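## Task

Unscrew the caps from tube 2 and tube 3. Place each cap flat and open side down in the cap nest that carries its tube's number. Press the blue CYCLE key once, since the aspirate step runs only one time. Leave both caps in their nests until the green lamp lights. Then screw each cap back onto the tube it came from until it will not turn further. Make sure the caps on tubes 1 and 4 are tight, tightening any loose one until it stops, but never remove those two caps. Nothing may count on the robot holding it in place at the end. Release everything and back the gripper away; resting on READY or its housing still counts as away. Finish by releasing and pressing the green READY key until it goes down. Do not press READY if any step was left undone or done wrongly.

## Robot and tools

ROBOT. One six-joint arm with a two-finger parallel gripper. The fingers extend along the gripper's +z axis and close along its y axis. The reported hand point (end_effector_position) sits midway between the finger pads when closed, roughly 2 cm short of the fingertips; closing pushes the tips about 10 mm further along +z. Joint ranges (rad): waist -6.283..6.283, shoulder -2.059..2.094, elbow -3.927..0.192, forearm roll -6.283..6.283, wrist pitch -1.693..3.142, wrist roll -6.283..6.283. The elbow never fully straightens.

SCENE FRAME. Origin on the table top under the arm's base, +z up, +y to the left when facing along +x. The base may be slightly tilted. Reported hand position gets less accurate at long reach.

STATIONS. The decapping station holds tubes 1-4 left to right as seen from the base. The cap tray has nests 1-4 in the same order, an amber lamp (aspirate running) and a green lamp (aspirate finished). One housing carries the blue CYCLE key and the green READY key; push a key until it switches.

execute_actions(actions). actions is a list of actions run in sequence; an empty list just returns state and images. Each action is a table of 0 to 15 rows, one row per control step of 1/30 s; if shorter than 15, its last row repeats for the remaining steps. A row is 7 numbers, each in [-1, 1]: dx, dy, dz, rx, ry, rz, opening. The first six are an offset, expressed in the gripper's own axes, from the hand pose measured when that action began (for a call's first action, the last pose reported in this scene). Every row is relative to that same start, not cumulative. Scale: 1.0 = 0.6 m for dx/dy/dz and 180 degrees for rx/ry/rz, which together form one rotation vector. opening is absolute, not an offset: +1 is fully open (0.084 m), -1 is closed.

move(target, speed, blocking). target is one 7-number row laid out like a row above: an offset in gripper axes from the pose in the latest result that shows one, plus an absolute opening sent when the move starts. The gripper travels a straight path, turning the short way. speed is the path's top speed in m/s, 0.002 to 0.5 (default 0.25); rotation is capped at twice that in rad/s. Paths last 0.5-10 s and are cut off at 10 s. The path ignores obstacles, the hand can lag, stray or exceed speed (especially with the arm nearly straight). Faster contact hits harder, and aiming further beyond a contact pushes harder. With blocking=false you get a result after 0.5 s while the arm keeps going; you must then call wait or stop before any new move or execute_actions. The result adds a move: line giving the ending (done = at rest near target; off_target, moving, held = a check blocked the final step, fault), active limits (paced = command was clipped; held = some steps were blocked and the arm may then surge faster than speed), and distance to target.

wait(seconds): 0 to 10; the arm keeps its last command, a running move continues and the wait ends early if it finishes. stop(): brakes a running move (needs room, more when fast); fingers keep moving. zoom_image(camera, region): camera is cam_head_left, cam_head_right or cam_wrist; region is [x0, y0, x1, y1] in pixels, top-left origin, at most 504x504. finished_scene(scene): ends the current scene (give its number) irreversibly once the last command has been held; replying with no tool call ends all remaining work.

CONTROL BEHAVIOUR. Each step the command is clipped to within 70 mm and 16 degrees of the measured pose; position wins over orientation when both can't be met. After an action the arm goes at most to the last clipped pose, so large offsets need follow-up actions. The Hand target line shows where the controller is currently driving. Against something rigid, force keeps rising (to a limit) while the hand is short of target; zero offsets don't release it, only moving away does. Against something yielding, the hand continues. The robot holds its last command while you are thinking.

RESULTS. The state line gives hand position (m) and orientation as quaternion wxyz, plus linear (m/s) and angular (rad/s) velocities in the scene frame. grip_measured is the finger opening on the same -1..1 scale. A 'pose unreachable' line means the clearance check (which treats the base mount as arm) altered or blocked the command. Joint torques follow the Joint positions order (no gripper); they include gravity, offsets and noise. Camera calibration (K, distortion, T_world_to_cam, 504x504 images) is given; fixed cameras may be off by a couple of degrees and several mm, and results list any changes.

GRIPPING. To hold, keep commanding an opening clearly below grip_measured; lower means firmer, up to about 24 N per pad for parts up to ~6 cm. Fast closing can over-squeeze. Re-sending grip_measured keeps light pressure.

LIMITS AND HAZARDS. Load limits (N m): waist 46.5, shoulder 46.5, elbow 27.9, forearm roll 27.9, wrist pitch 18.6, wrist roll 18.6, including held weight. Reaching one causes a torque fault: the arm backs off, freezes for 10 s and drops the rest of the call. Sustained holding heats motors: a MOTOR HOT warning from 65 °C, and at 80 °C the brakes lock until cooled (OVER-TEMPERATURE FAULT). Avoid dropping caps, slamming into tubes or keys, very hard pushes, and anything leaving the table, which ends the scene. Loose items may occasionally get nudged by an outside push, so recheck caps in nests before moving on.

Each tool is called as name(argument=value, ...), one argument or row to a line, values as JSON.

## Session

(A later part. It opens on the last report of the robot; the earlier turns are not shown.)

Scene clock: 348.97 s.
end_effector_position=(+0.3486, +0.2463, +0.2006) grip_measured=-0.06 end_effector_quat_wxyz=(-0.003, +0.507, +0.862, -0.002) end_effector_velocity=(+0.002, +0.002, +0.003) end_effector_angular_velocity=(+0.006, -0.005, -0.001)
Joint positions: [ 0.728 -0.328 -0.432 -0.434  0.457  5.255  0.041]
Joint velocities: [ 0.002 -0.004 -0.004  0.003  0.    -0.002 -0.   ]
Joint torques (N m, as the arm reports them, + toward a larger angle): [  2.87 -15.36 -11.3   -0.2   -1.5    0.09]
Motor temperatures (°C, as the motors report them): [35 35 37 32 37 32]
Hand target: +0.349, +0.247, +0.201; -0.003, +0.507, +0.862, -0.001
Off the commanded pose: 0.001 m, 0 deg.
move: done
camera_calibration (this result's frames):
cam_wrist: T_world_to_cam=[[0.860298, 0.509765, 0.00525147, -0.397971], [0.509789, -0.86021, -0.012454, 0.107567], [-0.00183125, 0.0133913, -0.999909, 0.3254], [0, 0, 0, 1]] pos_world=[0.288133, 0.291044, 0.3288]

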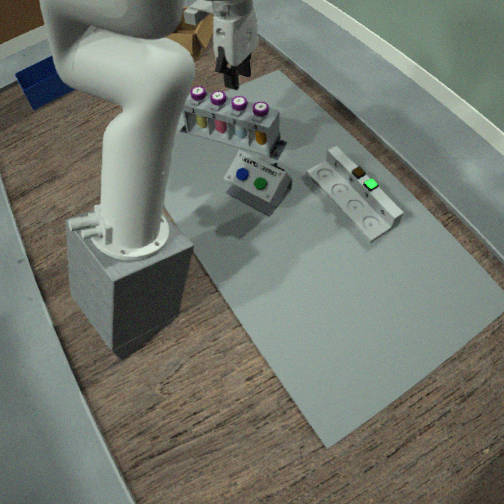

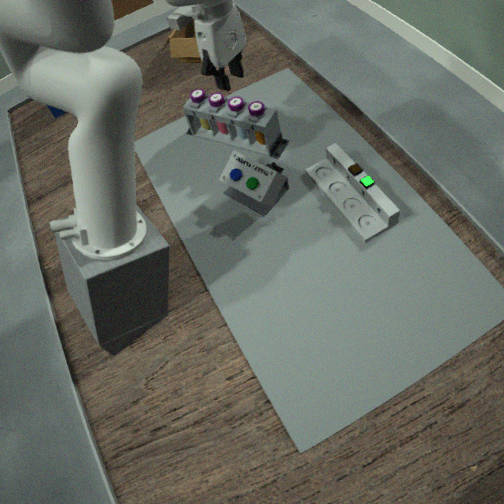

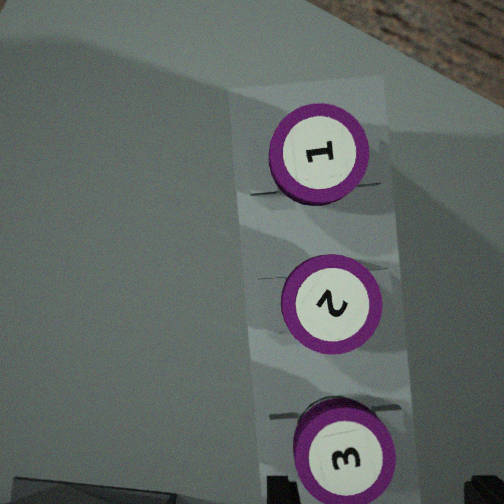

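move(
  target=[0.002,0,0,0,0,-0.99,-0.05],
  speed=0.5,
)

move(
  target=[0,0,0,0,0,-0.95,-0.05],
  speed=0.5,
)

move(
  target=[0,0,0.106,0,0,0,-0.05],
  speed=0.1,
)

move(
  target=[0,0,0,0,0,0,-1],
)

move(
  target=[0,0,0.004,0,0,0.66,-1],
  speed=0.3,
)

move(
  target=[0,0,0.004,0,0,0.66,-1],
  speed=0.3,
)

move(
  target=[0,0,0.004,0,0,0.66,-1],
  speed=0.3,
)

move(
  target=[0,0,0,0,0,0,-0.05],
)

move(
  target=[0,0,-0.12,0,0,0,-0.05],
  speed=0.2,
)

Scene clock: 360.30 s.
end_effector_position=(+0.3480, +0.2473, +0.2006) grip_measured=-0.06 end_effector_quat_wxyz=(+0.002, +0.854, -0.520, -0.003) end_effector_velocity=(-0.000, +0.000, -0.000) end_effector_angular_velocity=(+0.001, +0.003, +0.005)
Joint positions: [ 0.731 -0.326 -0.433 -0.436  0.457  2.151  0.041]
Joint velocities: [-0.     0.001 -0.     0.006  0.    -0.01   0.   ]
Joint torques (N m, as the arm reports them, + toward a larger angle): [  2.9  -15.53 -11.44  -0.27  -1.51   0.1 ]
Motor temperatures (°C, as the motors report them): [35 35 37 32 37 32]
Hand target: +0.348, +0.247, +0.201; +0.002, +0.854, -0.520, -0.003
Off the commanded pose: 0.000 m, 0 deg.
move: done
camera_calibration (this result's frames):
cam_wrist: T_world_to_cam=[[-0.875913, -0.482116, 0.0184288, 0.448904], [-0.482264, 0.876015, -0.00434101, 0.0230395], [-0.014051, -0.0126899, -0.999821, 0.336067], [0, 0, 0, 1]] pos_world=[0.409034, 0.200506, 0.327834]

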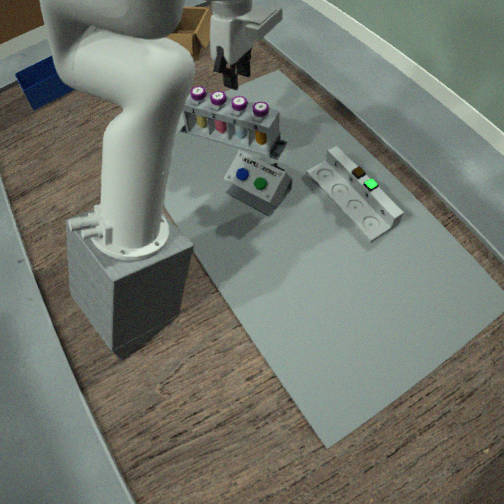

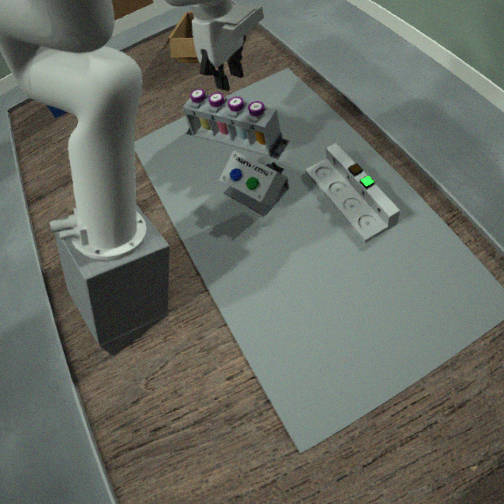

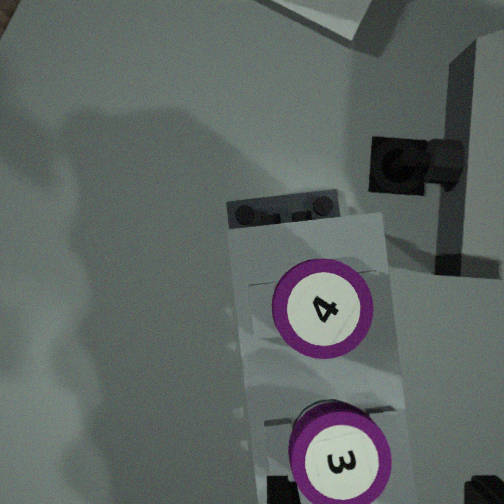

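Scene clock: 363.80 s.
end_effector_position=(+0.3480, +0.2473, +0.2006) grip_measured=-0.06 end_effector_quat_wxyz=(-0.003, +0.586, +0.810, -0.002) end_effector_velocity=(-0.000, -0.000, -0.000) end_effector_angular_velocity=(+0.001, +0.002, +0.005)
Joint positions: [ 0.731 -0.326 -0.433 -0.436  0.457 -0.833  0.041]
Joint velocities: [-0.001 -0.     0.     0.005  0.    -0.01  -0.   ]
Joint torques (N m, as the arm reports them, + toward a larger angle): [  3.07 -15.81 -11.33  -0.26  -1.5    0.09]
Motor temperatures (°C, as the motors report them): [35 35 37 32 37 32]
Hand target: +0.348, +0.247, +0.201; -0.003, +0.586, +0.810, -0.002
Off the commanded pose: 0.000 m, 0 deg.
move: done
camera_calibration (this result's frames):
cam_wrist: T_world_to_cam=[[0.940874, 0.338722, 0.00479236, -0.383653], [0.338755, -0.940811, -0.0109089, 0.187915], [0.000813632, 0.0118873, -0.999929, 0.324838], [0, 0, 0, 1]] pos_world=[0.297047, 0.302883, 0.328703]

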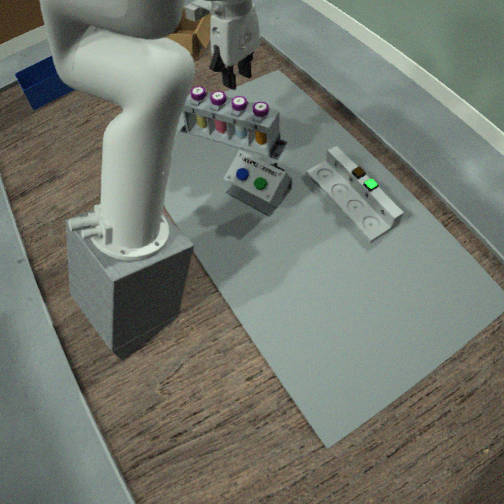

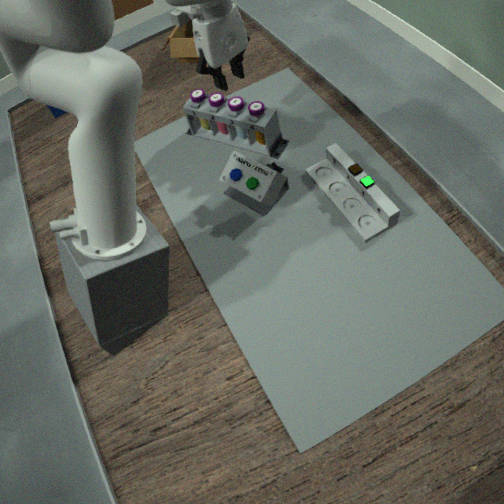

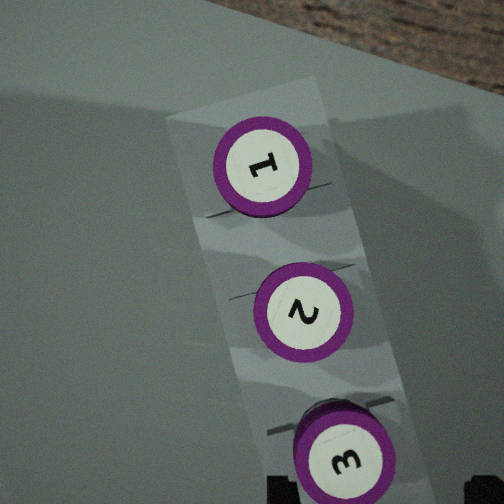

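Scene clock: 364.83 s.
end_effector_position=(+0.3478, +0.2472, +0.1371) grip_measured=-0.06 end_effector_quat_wxyz=(-0.003, +0.586, +0.810, -0.002) end_effector_velocity=(-0.001, -0.000, -0.001) end_effector_angular_velocity=(-0.001, +0.001, +0.001)
Joint positions: [ 0.644 -0.073 -0.481 -0.679  0.254 -0.649  0.041]
Joint velocities: [ 0.     0.003  0.001 -0.008 -0.002  0.008  0.   ]
Joint torques (N m, as the arm reports them, + toward a larger angle): [  3.42 -18.37  -8.13  -0.18  -1.48   0.12]
Motor temperatures (°C, as the motors report them): [35 35 37 32 37 32]
Hand target: +0.348, +0.247, +0.137; -0.003, +0.586, +0.810, -0.002
Off the commanded pose: 0.000 m, 0 deg.
move: done
camera_calibration (this result's frames):
cam_wrist: T_world_to_cam=[[0.940937, 0.338536, 0.0054623, -0.383207], [0.338577, -0.940878, -0.0107106, 0.18724], [0.00151341, 0.0119275, -0.999928, 0.261178], [0, 0, 0, 1]] pos_world=[0.296783, 0.302784, 0.265258]

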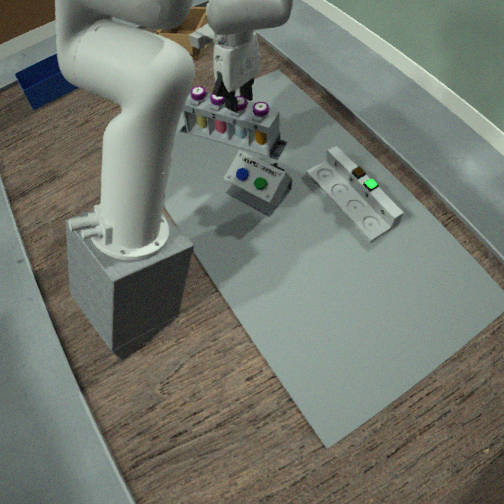

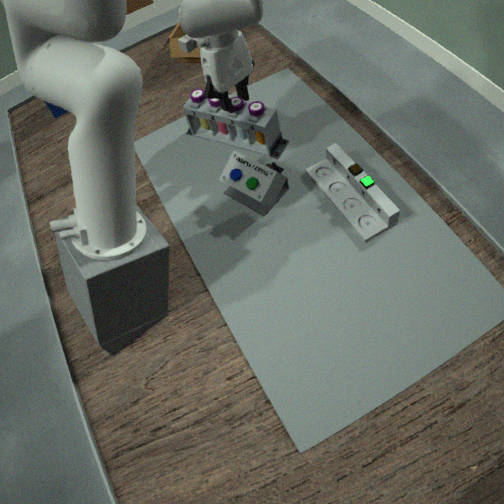

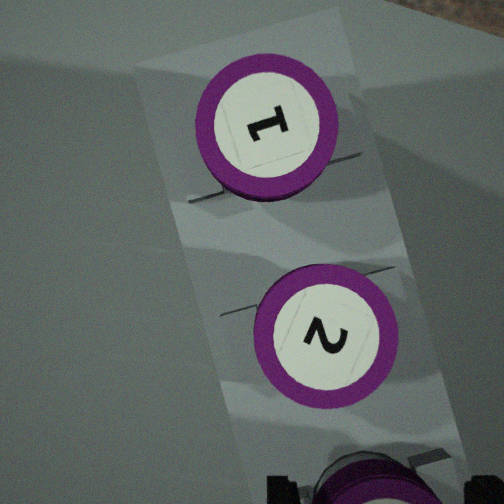

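Scene clock: 365.33 s.
end_effector_position=(+0.3480, +0.2472, +0.1372) grip_measured=-0.26 end_effector_quat_wxyz=(-0.003, +0.586, +0.810, -0.002) end_effector_velocity=(+0.000, +0.000, -0.000) end_effector_angular_velocity=(+0.001, -0.000, +0.000)
Joint positions: [ 0.644 -0.073 -0.481 -0.679  0.254 -0.649  0.033]
Joint velocities: [-0.     0.     0.    -0.001 -0.002  0.     0.   ]
Joint torques (N m, as the arm reports them, + toward a larger angle): [  3.78 -18.19  -7.66  -0.27  -1.47   0.05]
Motor temperatures (°C, as the motors report them): [35 35 37 32 37 32]
Hand target: +0.348, +0.247, +0.137; -0.003, +0.586, +0.810, -0.002
Off the commanded pose: 0.000 m, 0 deg.
move: done
camera_calibration (this result's frames):
cam_wrist: T_world_to_cam=[[0.940974, 0.33843, 0.0056819, -0.383337], [0.338474, -0.940914, -0.0107561, 0.187288], [0.00170601, 0.0120444, -0.999926, 0.261137], [0, 0, 0, 1]] pos_world=[0.296872, 0.30281, 0.26531]

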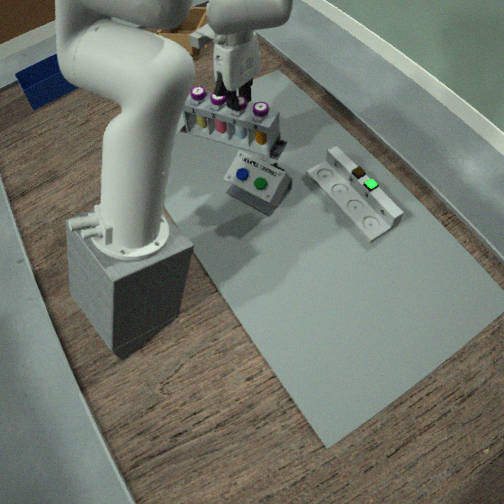

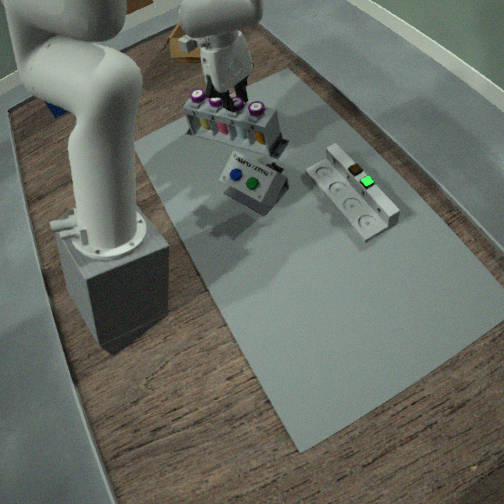

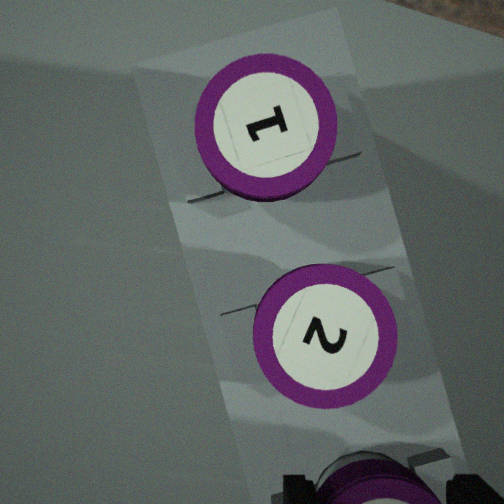

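Scene clock: 369.23 s.
end_effector_position=(+0.3479, +0.2472, +0.1348) grip_measured=-0.25 end_effector_quat_wxyz=(+0.000, +0.996, -0.092, -0.003) end_effector_velocity=(-0.000, +0.000, -0.000) end_effector_angular_velocity=(-0.001, -0.003, -0.004)
Joint positions: [ 0.641 -0.063 -0.484 -0.692  0.248  1.434  0.033]
Joint velocities: [ 0.     0.    -0.    -0.011 -0.     0.014  0.   ]
Joint torques (N m, as the arm reports them, + toward a larger angle): [  3.57 -17.37  -8.4    0.05  -1.71   0.47]
Motor temperatures (°C, as the motors report them): [35 35 37 32 37 32]
Hand target: +0.348, +0.247, +0.135; +0.000, +0.996, -0.092, -0.003
Off the commanded pose: 0.000 m, 0 deg.
move: done
camera_calibration (this result's frames):
cam_wrist: T_world_to_cam=[[-0.156306, -0.987629, 0.0125517, 0.325372], [-0.987709, 0.156301, -0.00142877, 0.376136], [-0.000550744, -0.0126207, -0.99992, 0.265635], [0, 0, 0, 1]] pos_world=[0.422517, 0.265909, 0.262067]

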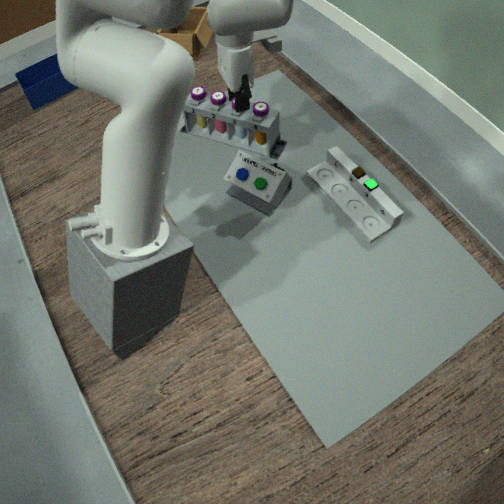

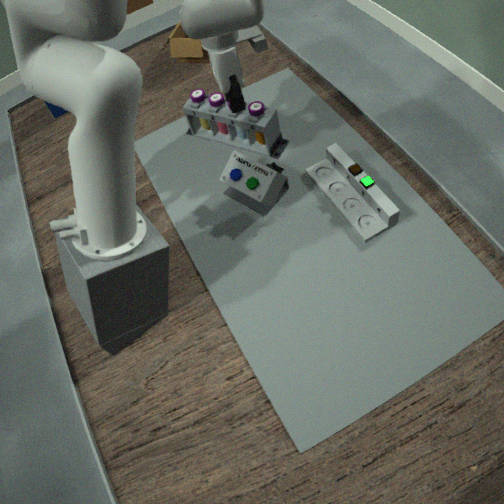

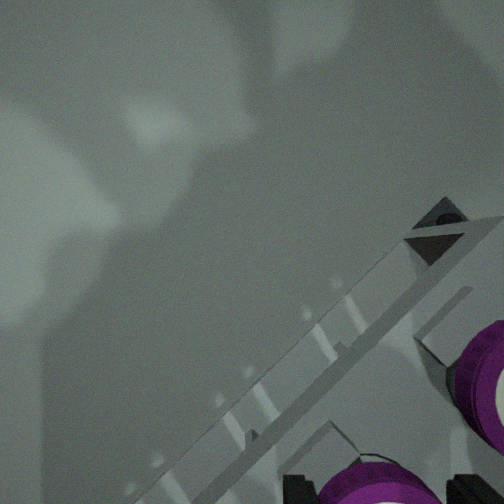

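Scene clock: 373.13 s.
end_effector_position=(+0.3479, +0.2473, +0.1324) grip_measured=-0.25 end_effector_quat_wxyz=(-0.003, -0.428, +0.904, +0.002) end_effector_velocity=(-0.001, +0.001, +0.000) end_effector_angular_velocity=(+0.002, -0.003, -0.000)
Joint positions: [ 0.637 -0.053 -0.488 -0.705  0.242  3.518  0.033]
Joint velocities: [ 0.002  0.001 -0.    -0.012 -0.003  0.014  0.   ]
Joint torques (N m, as the arm reports them, + toward a larger angle): [  3.11 -17.5   -6.82   0.04  -1.13   0.45]
Motor temperatures (°C, as the motors report them): [35 35 37 32 37 32]
Hand target: +0.348, +0.247, +0.132; -0.003, -0.428, +0.904, +0.002
Off the commanded pose: 0.000 m, 0 deg.
move: done
camera_calibration (this result's frames):
cam_wrist: T_world_to_cam=[[-0.79017, 0.612634, 0.0176487, 0.149623], [0.612516, 0.790366, -0.0120878, -0.335967], [-0.0213543, 0.00125874, -0.999771, 0.26703], [0, 0, 0, 1]] pos_world=[0.329715, 0.173537, 0.260267]

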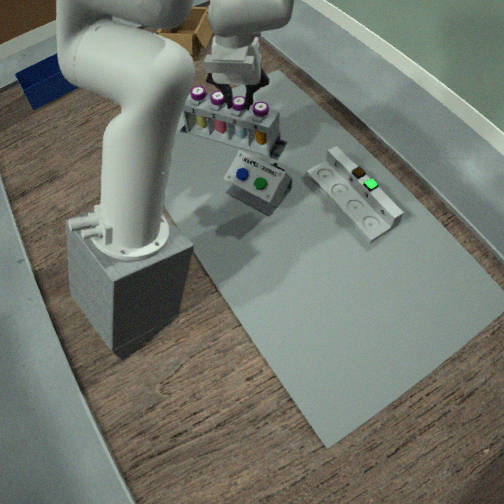

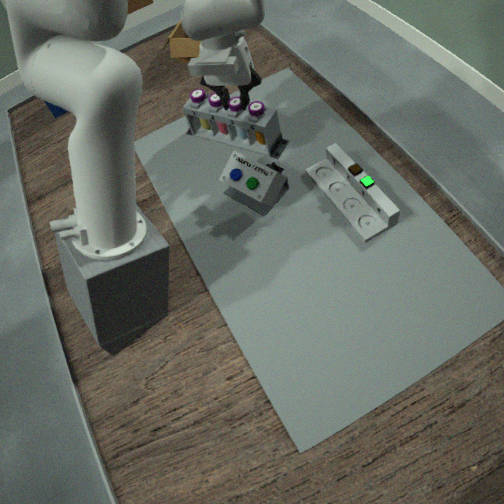

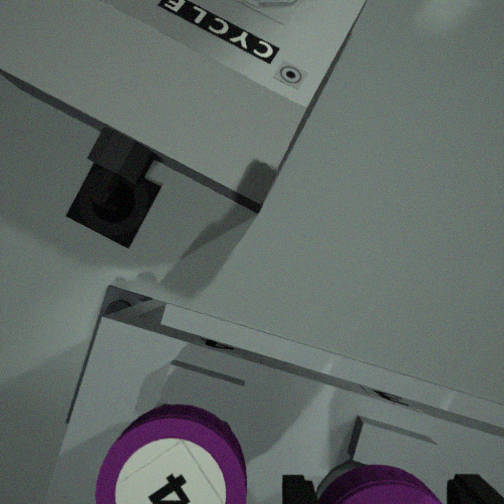

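Scene clock: 377.03 s.
end_effector_position=(+0.3479, +0.2473, +0.1301) grip_measured=-0.25 end_effector_quat_wxyz=(-0.003, +0.560, +0.829, -0.002) end_effector_velocity=(-0.000, -0.000, -0.000) end_effector_angular_velocity=(-0.001, -0.003, -0.003)
Joint positions: [ 0.634 -0.043 -0.492 -0.718  0.236  5.602  0.033]
Joint velocities: [-0.     0.    -0.    -0.012 -0.     0.015  0.   ]
Joint torques (N m, as the arm reports them, + toward a larger angle): [  2.64 -17.89  -7.44   0.14  -1.18   0.32]
Motor temperatures (°C, as the motors report them): [35 35 37 32 37 32]
Hand target: +0.348, +0.247, +0.130; -0.003, +0.560, +0.828, -0.002
Off the commanded pose: 0.000 m, 0 deg.
move: done
camera_calibration (this result's frames):
cam_wrist: T_world_to_cam=[[0.917498, 0.397701, 0.00554825, -0.389743], [0.39774, -0.917423, -0.0117378, 0.16103], [0.000421947, 0.0129762, -0.999916, 0.254208], [0, 0, 0, 1]] pos_world=[0.293433, 0.299435, 0.258239]

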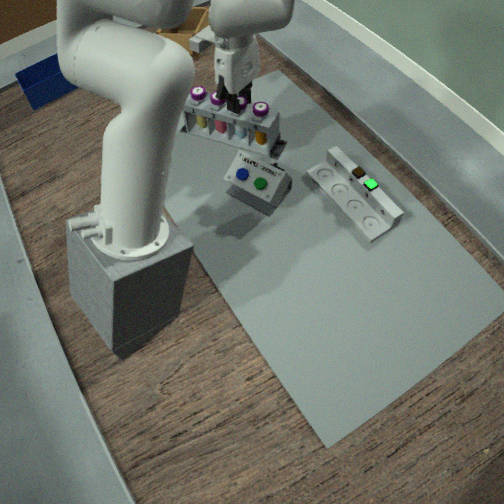

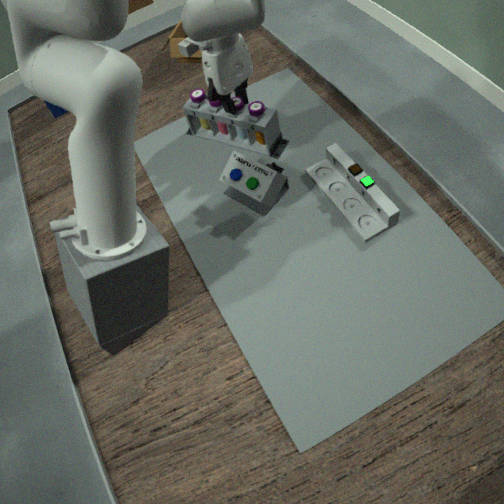

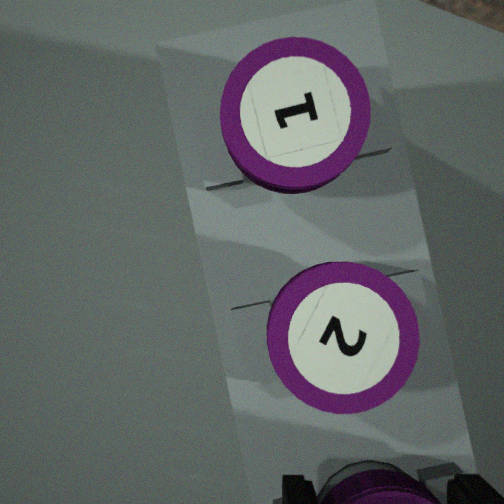

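Scene clock: 377.53 s.
end_effector_position=(+0.3479, +0.2473, +0.1300) grip_measured=-0.06 end_effector_quat_wxyz=(-0.003, +0.560, +0.829, -0.002) end_effector_velocity=(-0.000, +0.001, +0.000) end_effector_angular_velocity=(+0.002, -0.000, +0.002)
Joint positions: [ 0.634 -0.043 -0.492 -0.718  0.236  5.602  0.041]
Joint velocities: [ 0.001  0.    -0.    -0.    -0.002 -0.001  0.   ]
Joint torques (N m, as the arm reports them, + toward a larger angle): [  3.37 -18.66  -7.72  -0.22  -1.5    0.12]
Motor temperatures (°C, as the motors report them): [35 35 37 32 37 32]
Hand target: +0.348, +0.247, +0.130; -0.003, +0.560, +0.829, -0.002
Off the commanded pose: 0.000 m, 0 deg.
move: done
camera_calibration (this result's frames):
cam_wrist: T_world_to_cam=[[0.91756, 0.397559, 0.00544066, -0.389686], [0.397596, -0.917486, -0.0116746, 0.161048], [0.000350389, 0.0128753, -0.999917, 0.254232], [0, 0, 0, 1]] pos_world=[0.29344, 0.299409, 0.258211]

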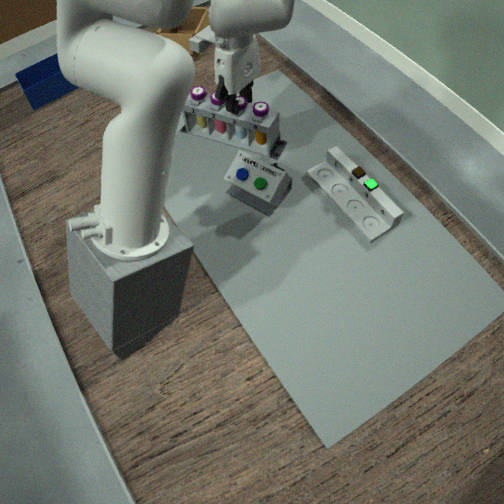

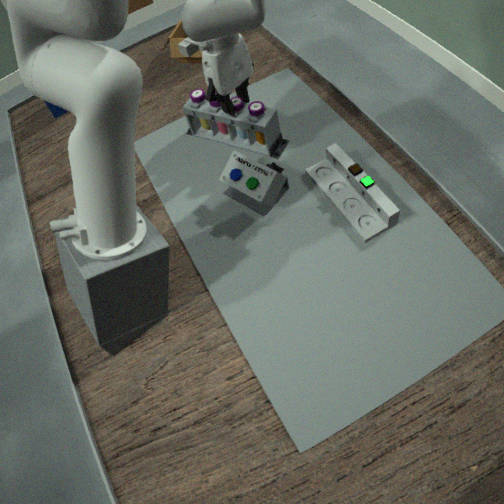

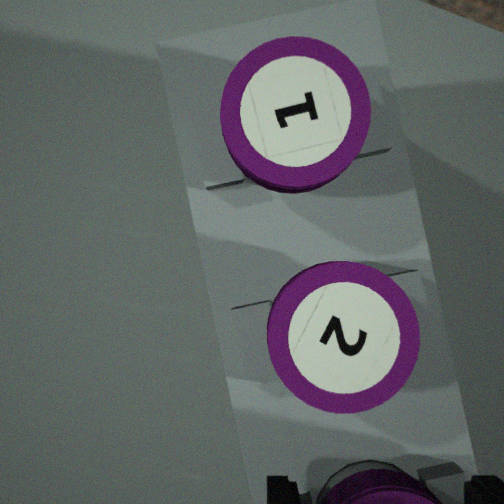

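Scene clock: 378.40 s.
end_effector_position=(+0.3480, +0.2473, +0.2017) grip_measured=-0.06 end_effector_quat_wxyz=(-0.004, +0.560, +0.829, -0.002) end_effector_velocity=(+0.002, +0.002, +0.002) end_effector_angular_velocity=(+0.006, -0.005, -0.001)
Joint positions: [ 0.732 -0.331 -0.433 -0.432  0.462  5.383  0.041]
Joint velocities: [ 0.002 -0.004 -0.003  0.003 -0.001 -0.002  0.   ]
Joint torques (N m, as the arm reports them, + toward a larger angle): [  2.83 -15.46 -11.38  -0.19  -1.56   0.1 ]
Motor temperatures (°C, as the motors report them): [35 35 37 32 37 32]
Hand target: +0.348, +0.248, +0.202; -0.003, +0.560, +0.829, -0.002
Off the commanded pose: 0.000 m, 0 deg.
move: done
camera_calibration (this result's frames):
cam_wrist: T_world_to_cam=[[0.917452, 0.397823, 0.00436488, -0.390027], [0.397846, -0.917377, -0.0117863, 0.161712], [-0.000684621, 0.0125499, -0.999921, 0.326334], [0, 0, 0, 1]] pos_world=[0.293718, 0.299417, 0.329917]

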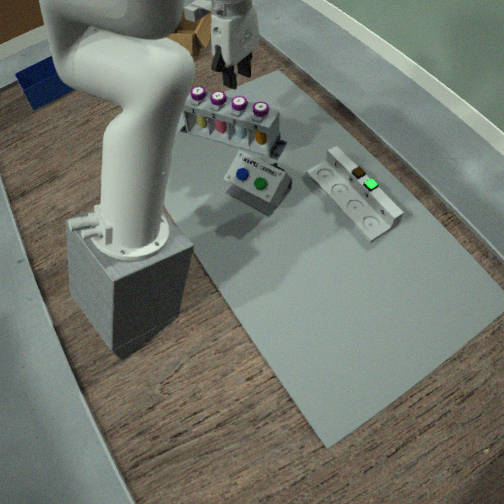

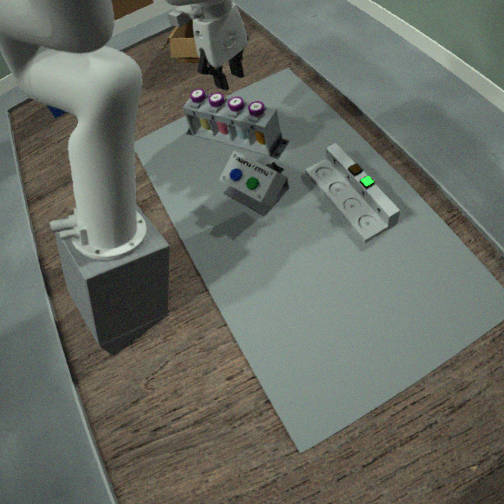

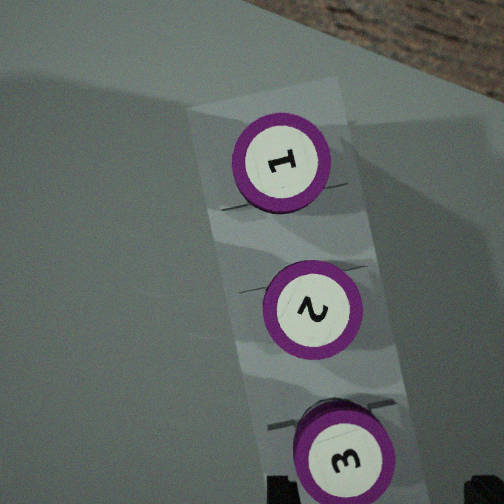

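move(
  target=[-0.27,-0.107,0.02,0,0,-0.39,-1],
)

move(
  target=[0.111,-0.020,0.131,0,0,0,-1],
  speed=0.15,
)

Scene clock: 383.83 s.
end_effector_position=(+0.3496, +0.0723, +0.1903) grip_measured=-1.00 end_effector_quat_wxyz=(-0.003, -0.019, +1.000, -0.001) end_effector_velocity=(-0.000, -0.000, -0.000) end_effector_angular_velocity=(+0.004, +0.003, +0.003)
Joint positions: [ 0.246 -0.596 -0.13  -0.047  0.338  3.354  0.   ]
Joint velocities: [-0.001 -0.     0.     0.014  0.001 -0.017  0.   ]
Joint torques (N m, as the arm reports them, + toward a larger angle): [  0.36  -9.82 -10.54  -0.18  -1.42   0.21]
Motor temperatures (°C, as the motors report them): [35 35 37 32 37 32]
Hand target: +0.350, +0.072, +0.190; -0.003, -0.019, +1.000, -0.001
Off the commanded pose: 0.001 m, 0 deg.
move: done
camera_calibration (this result's frames):
cam_wrist: T_world_to_cam=[[-0.0638755, 0.997912, 0.00958899, -0.023119], [0.997859, 0.0640014, -0.0134477, -0.279956], [-0.0140333, 0.00870948, -0.999864, 0.322113], [0, 0, 0, 1]] pos_world=[0.2824, 0.0381828, 0.318526]

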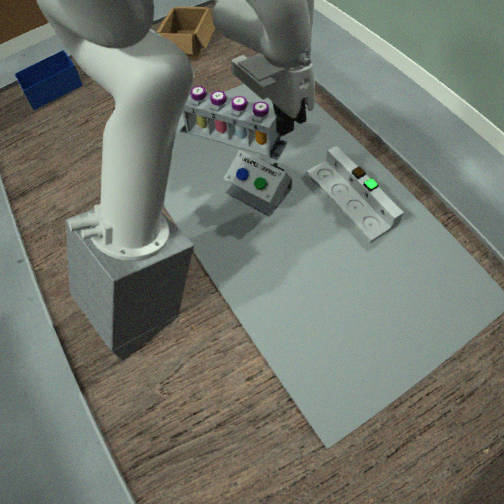

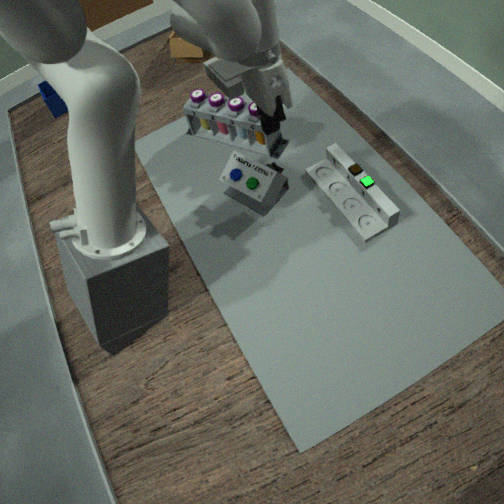

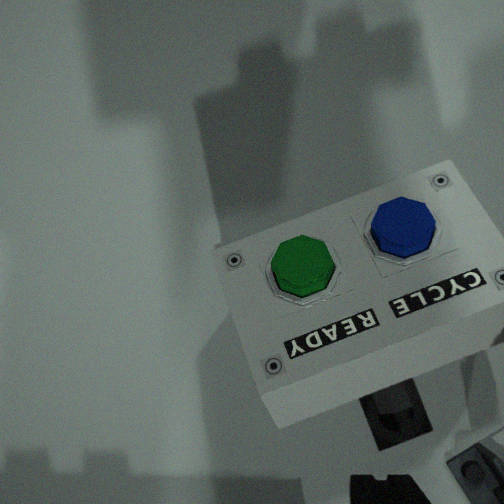

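Scene clock: 385.00 s.
end_effector_position=(+0.2833, +0.0568, +0.1124) grip_measured=-1.00 end_effector_quat_wxyz=(-0.004, -0.018, +1.000, +0.004) end_effector_velocity=(-0.002, +0.001, -0.001) end_effector_angular_velocity=(-0.030, -0.015, +0.001)
Joint positions: [ 0.24  -0.157  0.005  0.012 -0.236  3.292  0.   ]
Joint velocities: [ 0.224  0.018  0.007  0.501 -0.033 -0.28   0.   ]
Joint torques (N m, as the arm reports them, + toward a larger angle): [  0.17 -11.03  -1.27  -0.25  -1.37   0.09]
Motor temperatures (°C, as the motors report them): [35 35 37 32 37 32]
Hand target: +0.283, +0.057, +0.112; -0.003, -0.018, +1.000, +0.003
Off the commanded pose: 0.001 m, 1 deg.
move: done
camera_calibration (this result's frames):
cam_wrist: T_world_to_cam=[[-0.063466, 0.997782, 0.020074, -0.012403], [0.997851, 0.0637736, -0.0150729, -0.213685], [-0.0163196, 0.0190742, -0.999685, 0.243436], [0, 0, 0, 1]] pos_world=[0.216411, 0.0213596, 0.240388]

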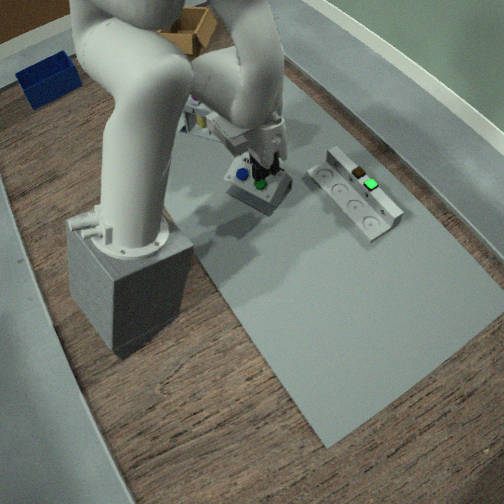

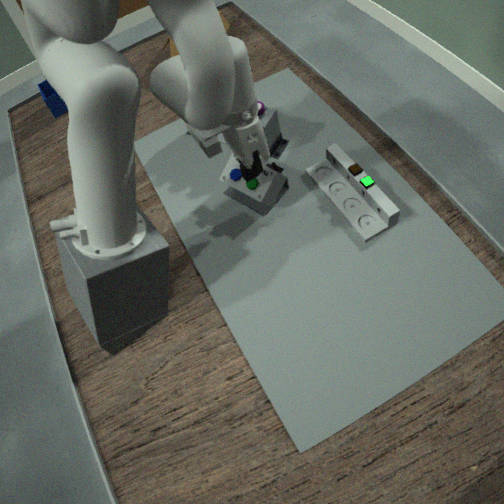

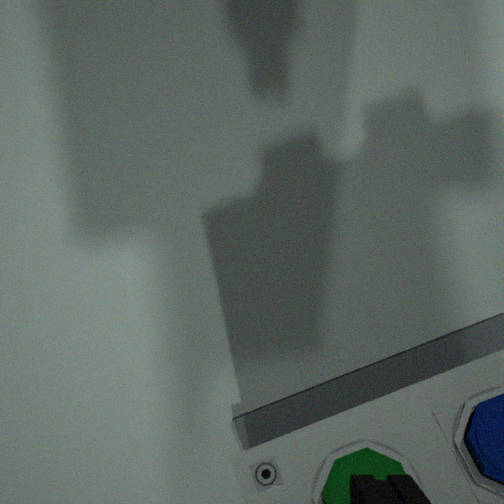

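move(
  target=[0,0,0.037,0,0,0,-1],
  speed=0.015,
)

finished_scene(
  scene=2,
)

Scene clock: 387.53 s.
end_effector_position=(+0.2834, +0.0569, +0.0942) grip_measured=-1.00 end_effector_quat_wxyz=(-0.003, -0.018, +1.000, +0.004) end_effector_velocity=(-0.001, -0.000, -0.000) end_effector_angular_velocity=(-0.001, +0.003, -0.000)
Joint positions: [ 0.241 -0.004 -0.037  0.011 -0.348  3.294  0.   ]
Joint velocities: [0.    0.    0.    0.001 0.003 0.    0.   ]
Joint torques (N m, as the arm reports them, + toward a larger angle): no reading
Motor temperatures (°C, as the motors report them): [35 35 37 32 36 32]
move: unfinished (the scene ended)
camera_calibration (this result's frames):
cam_wrist: T_world_to_cam=[[-0.0636286, 0.997788, 0.019247, -0.0120406], [0.997856, 0.0639059, -0.0141554, -0.214166], [-0.0153541, 0.0183051, -0.999715, 0.224983], [0, 0, 0, 1]] pos_world=[0.216395, 0.0215821, 0.222119]
The task's run has ended: the event that ends the task has happened.

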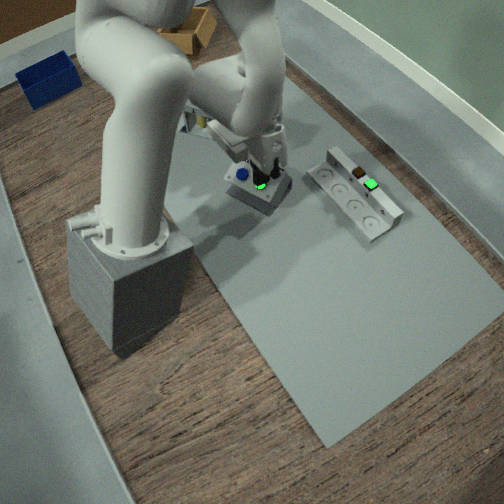

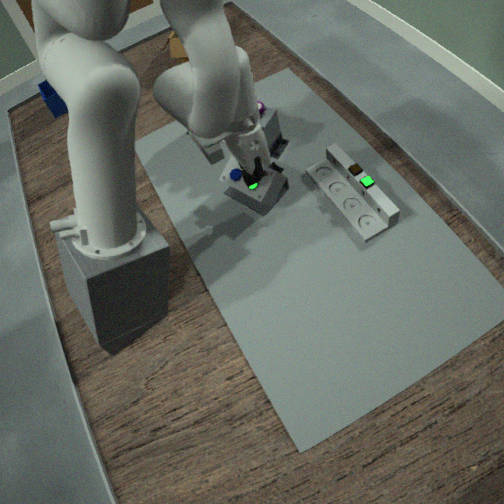

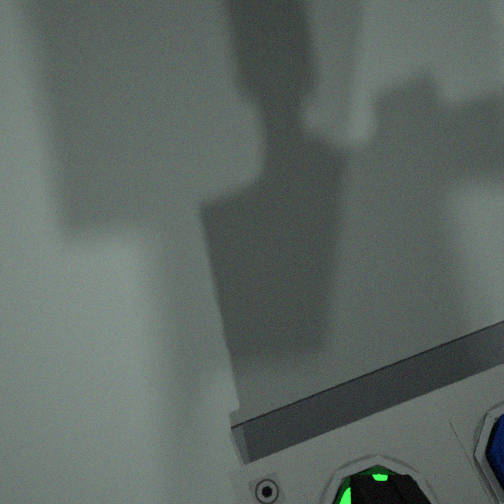

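The scene is finished: the task was done.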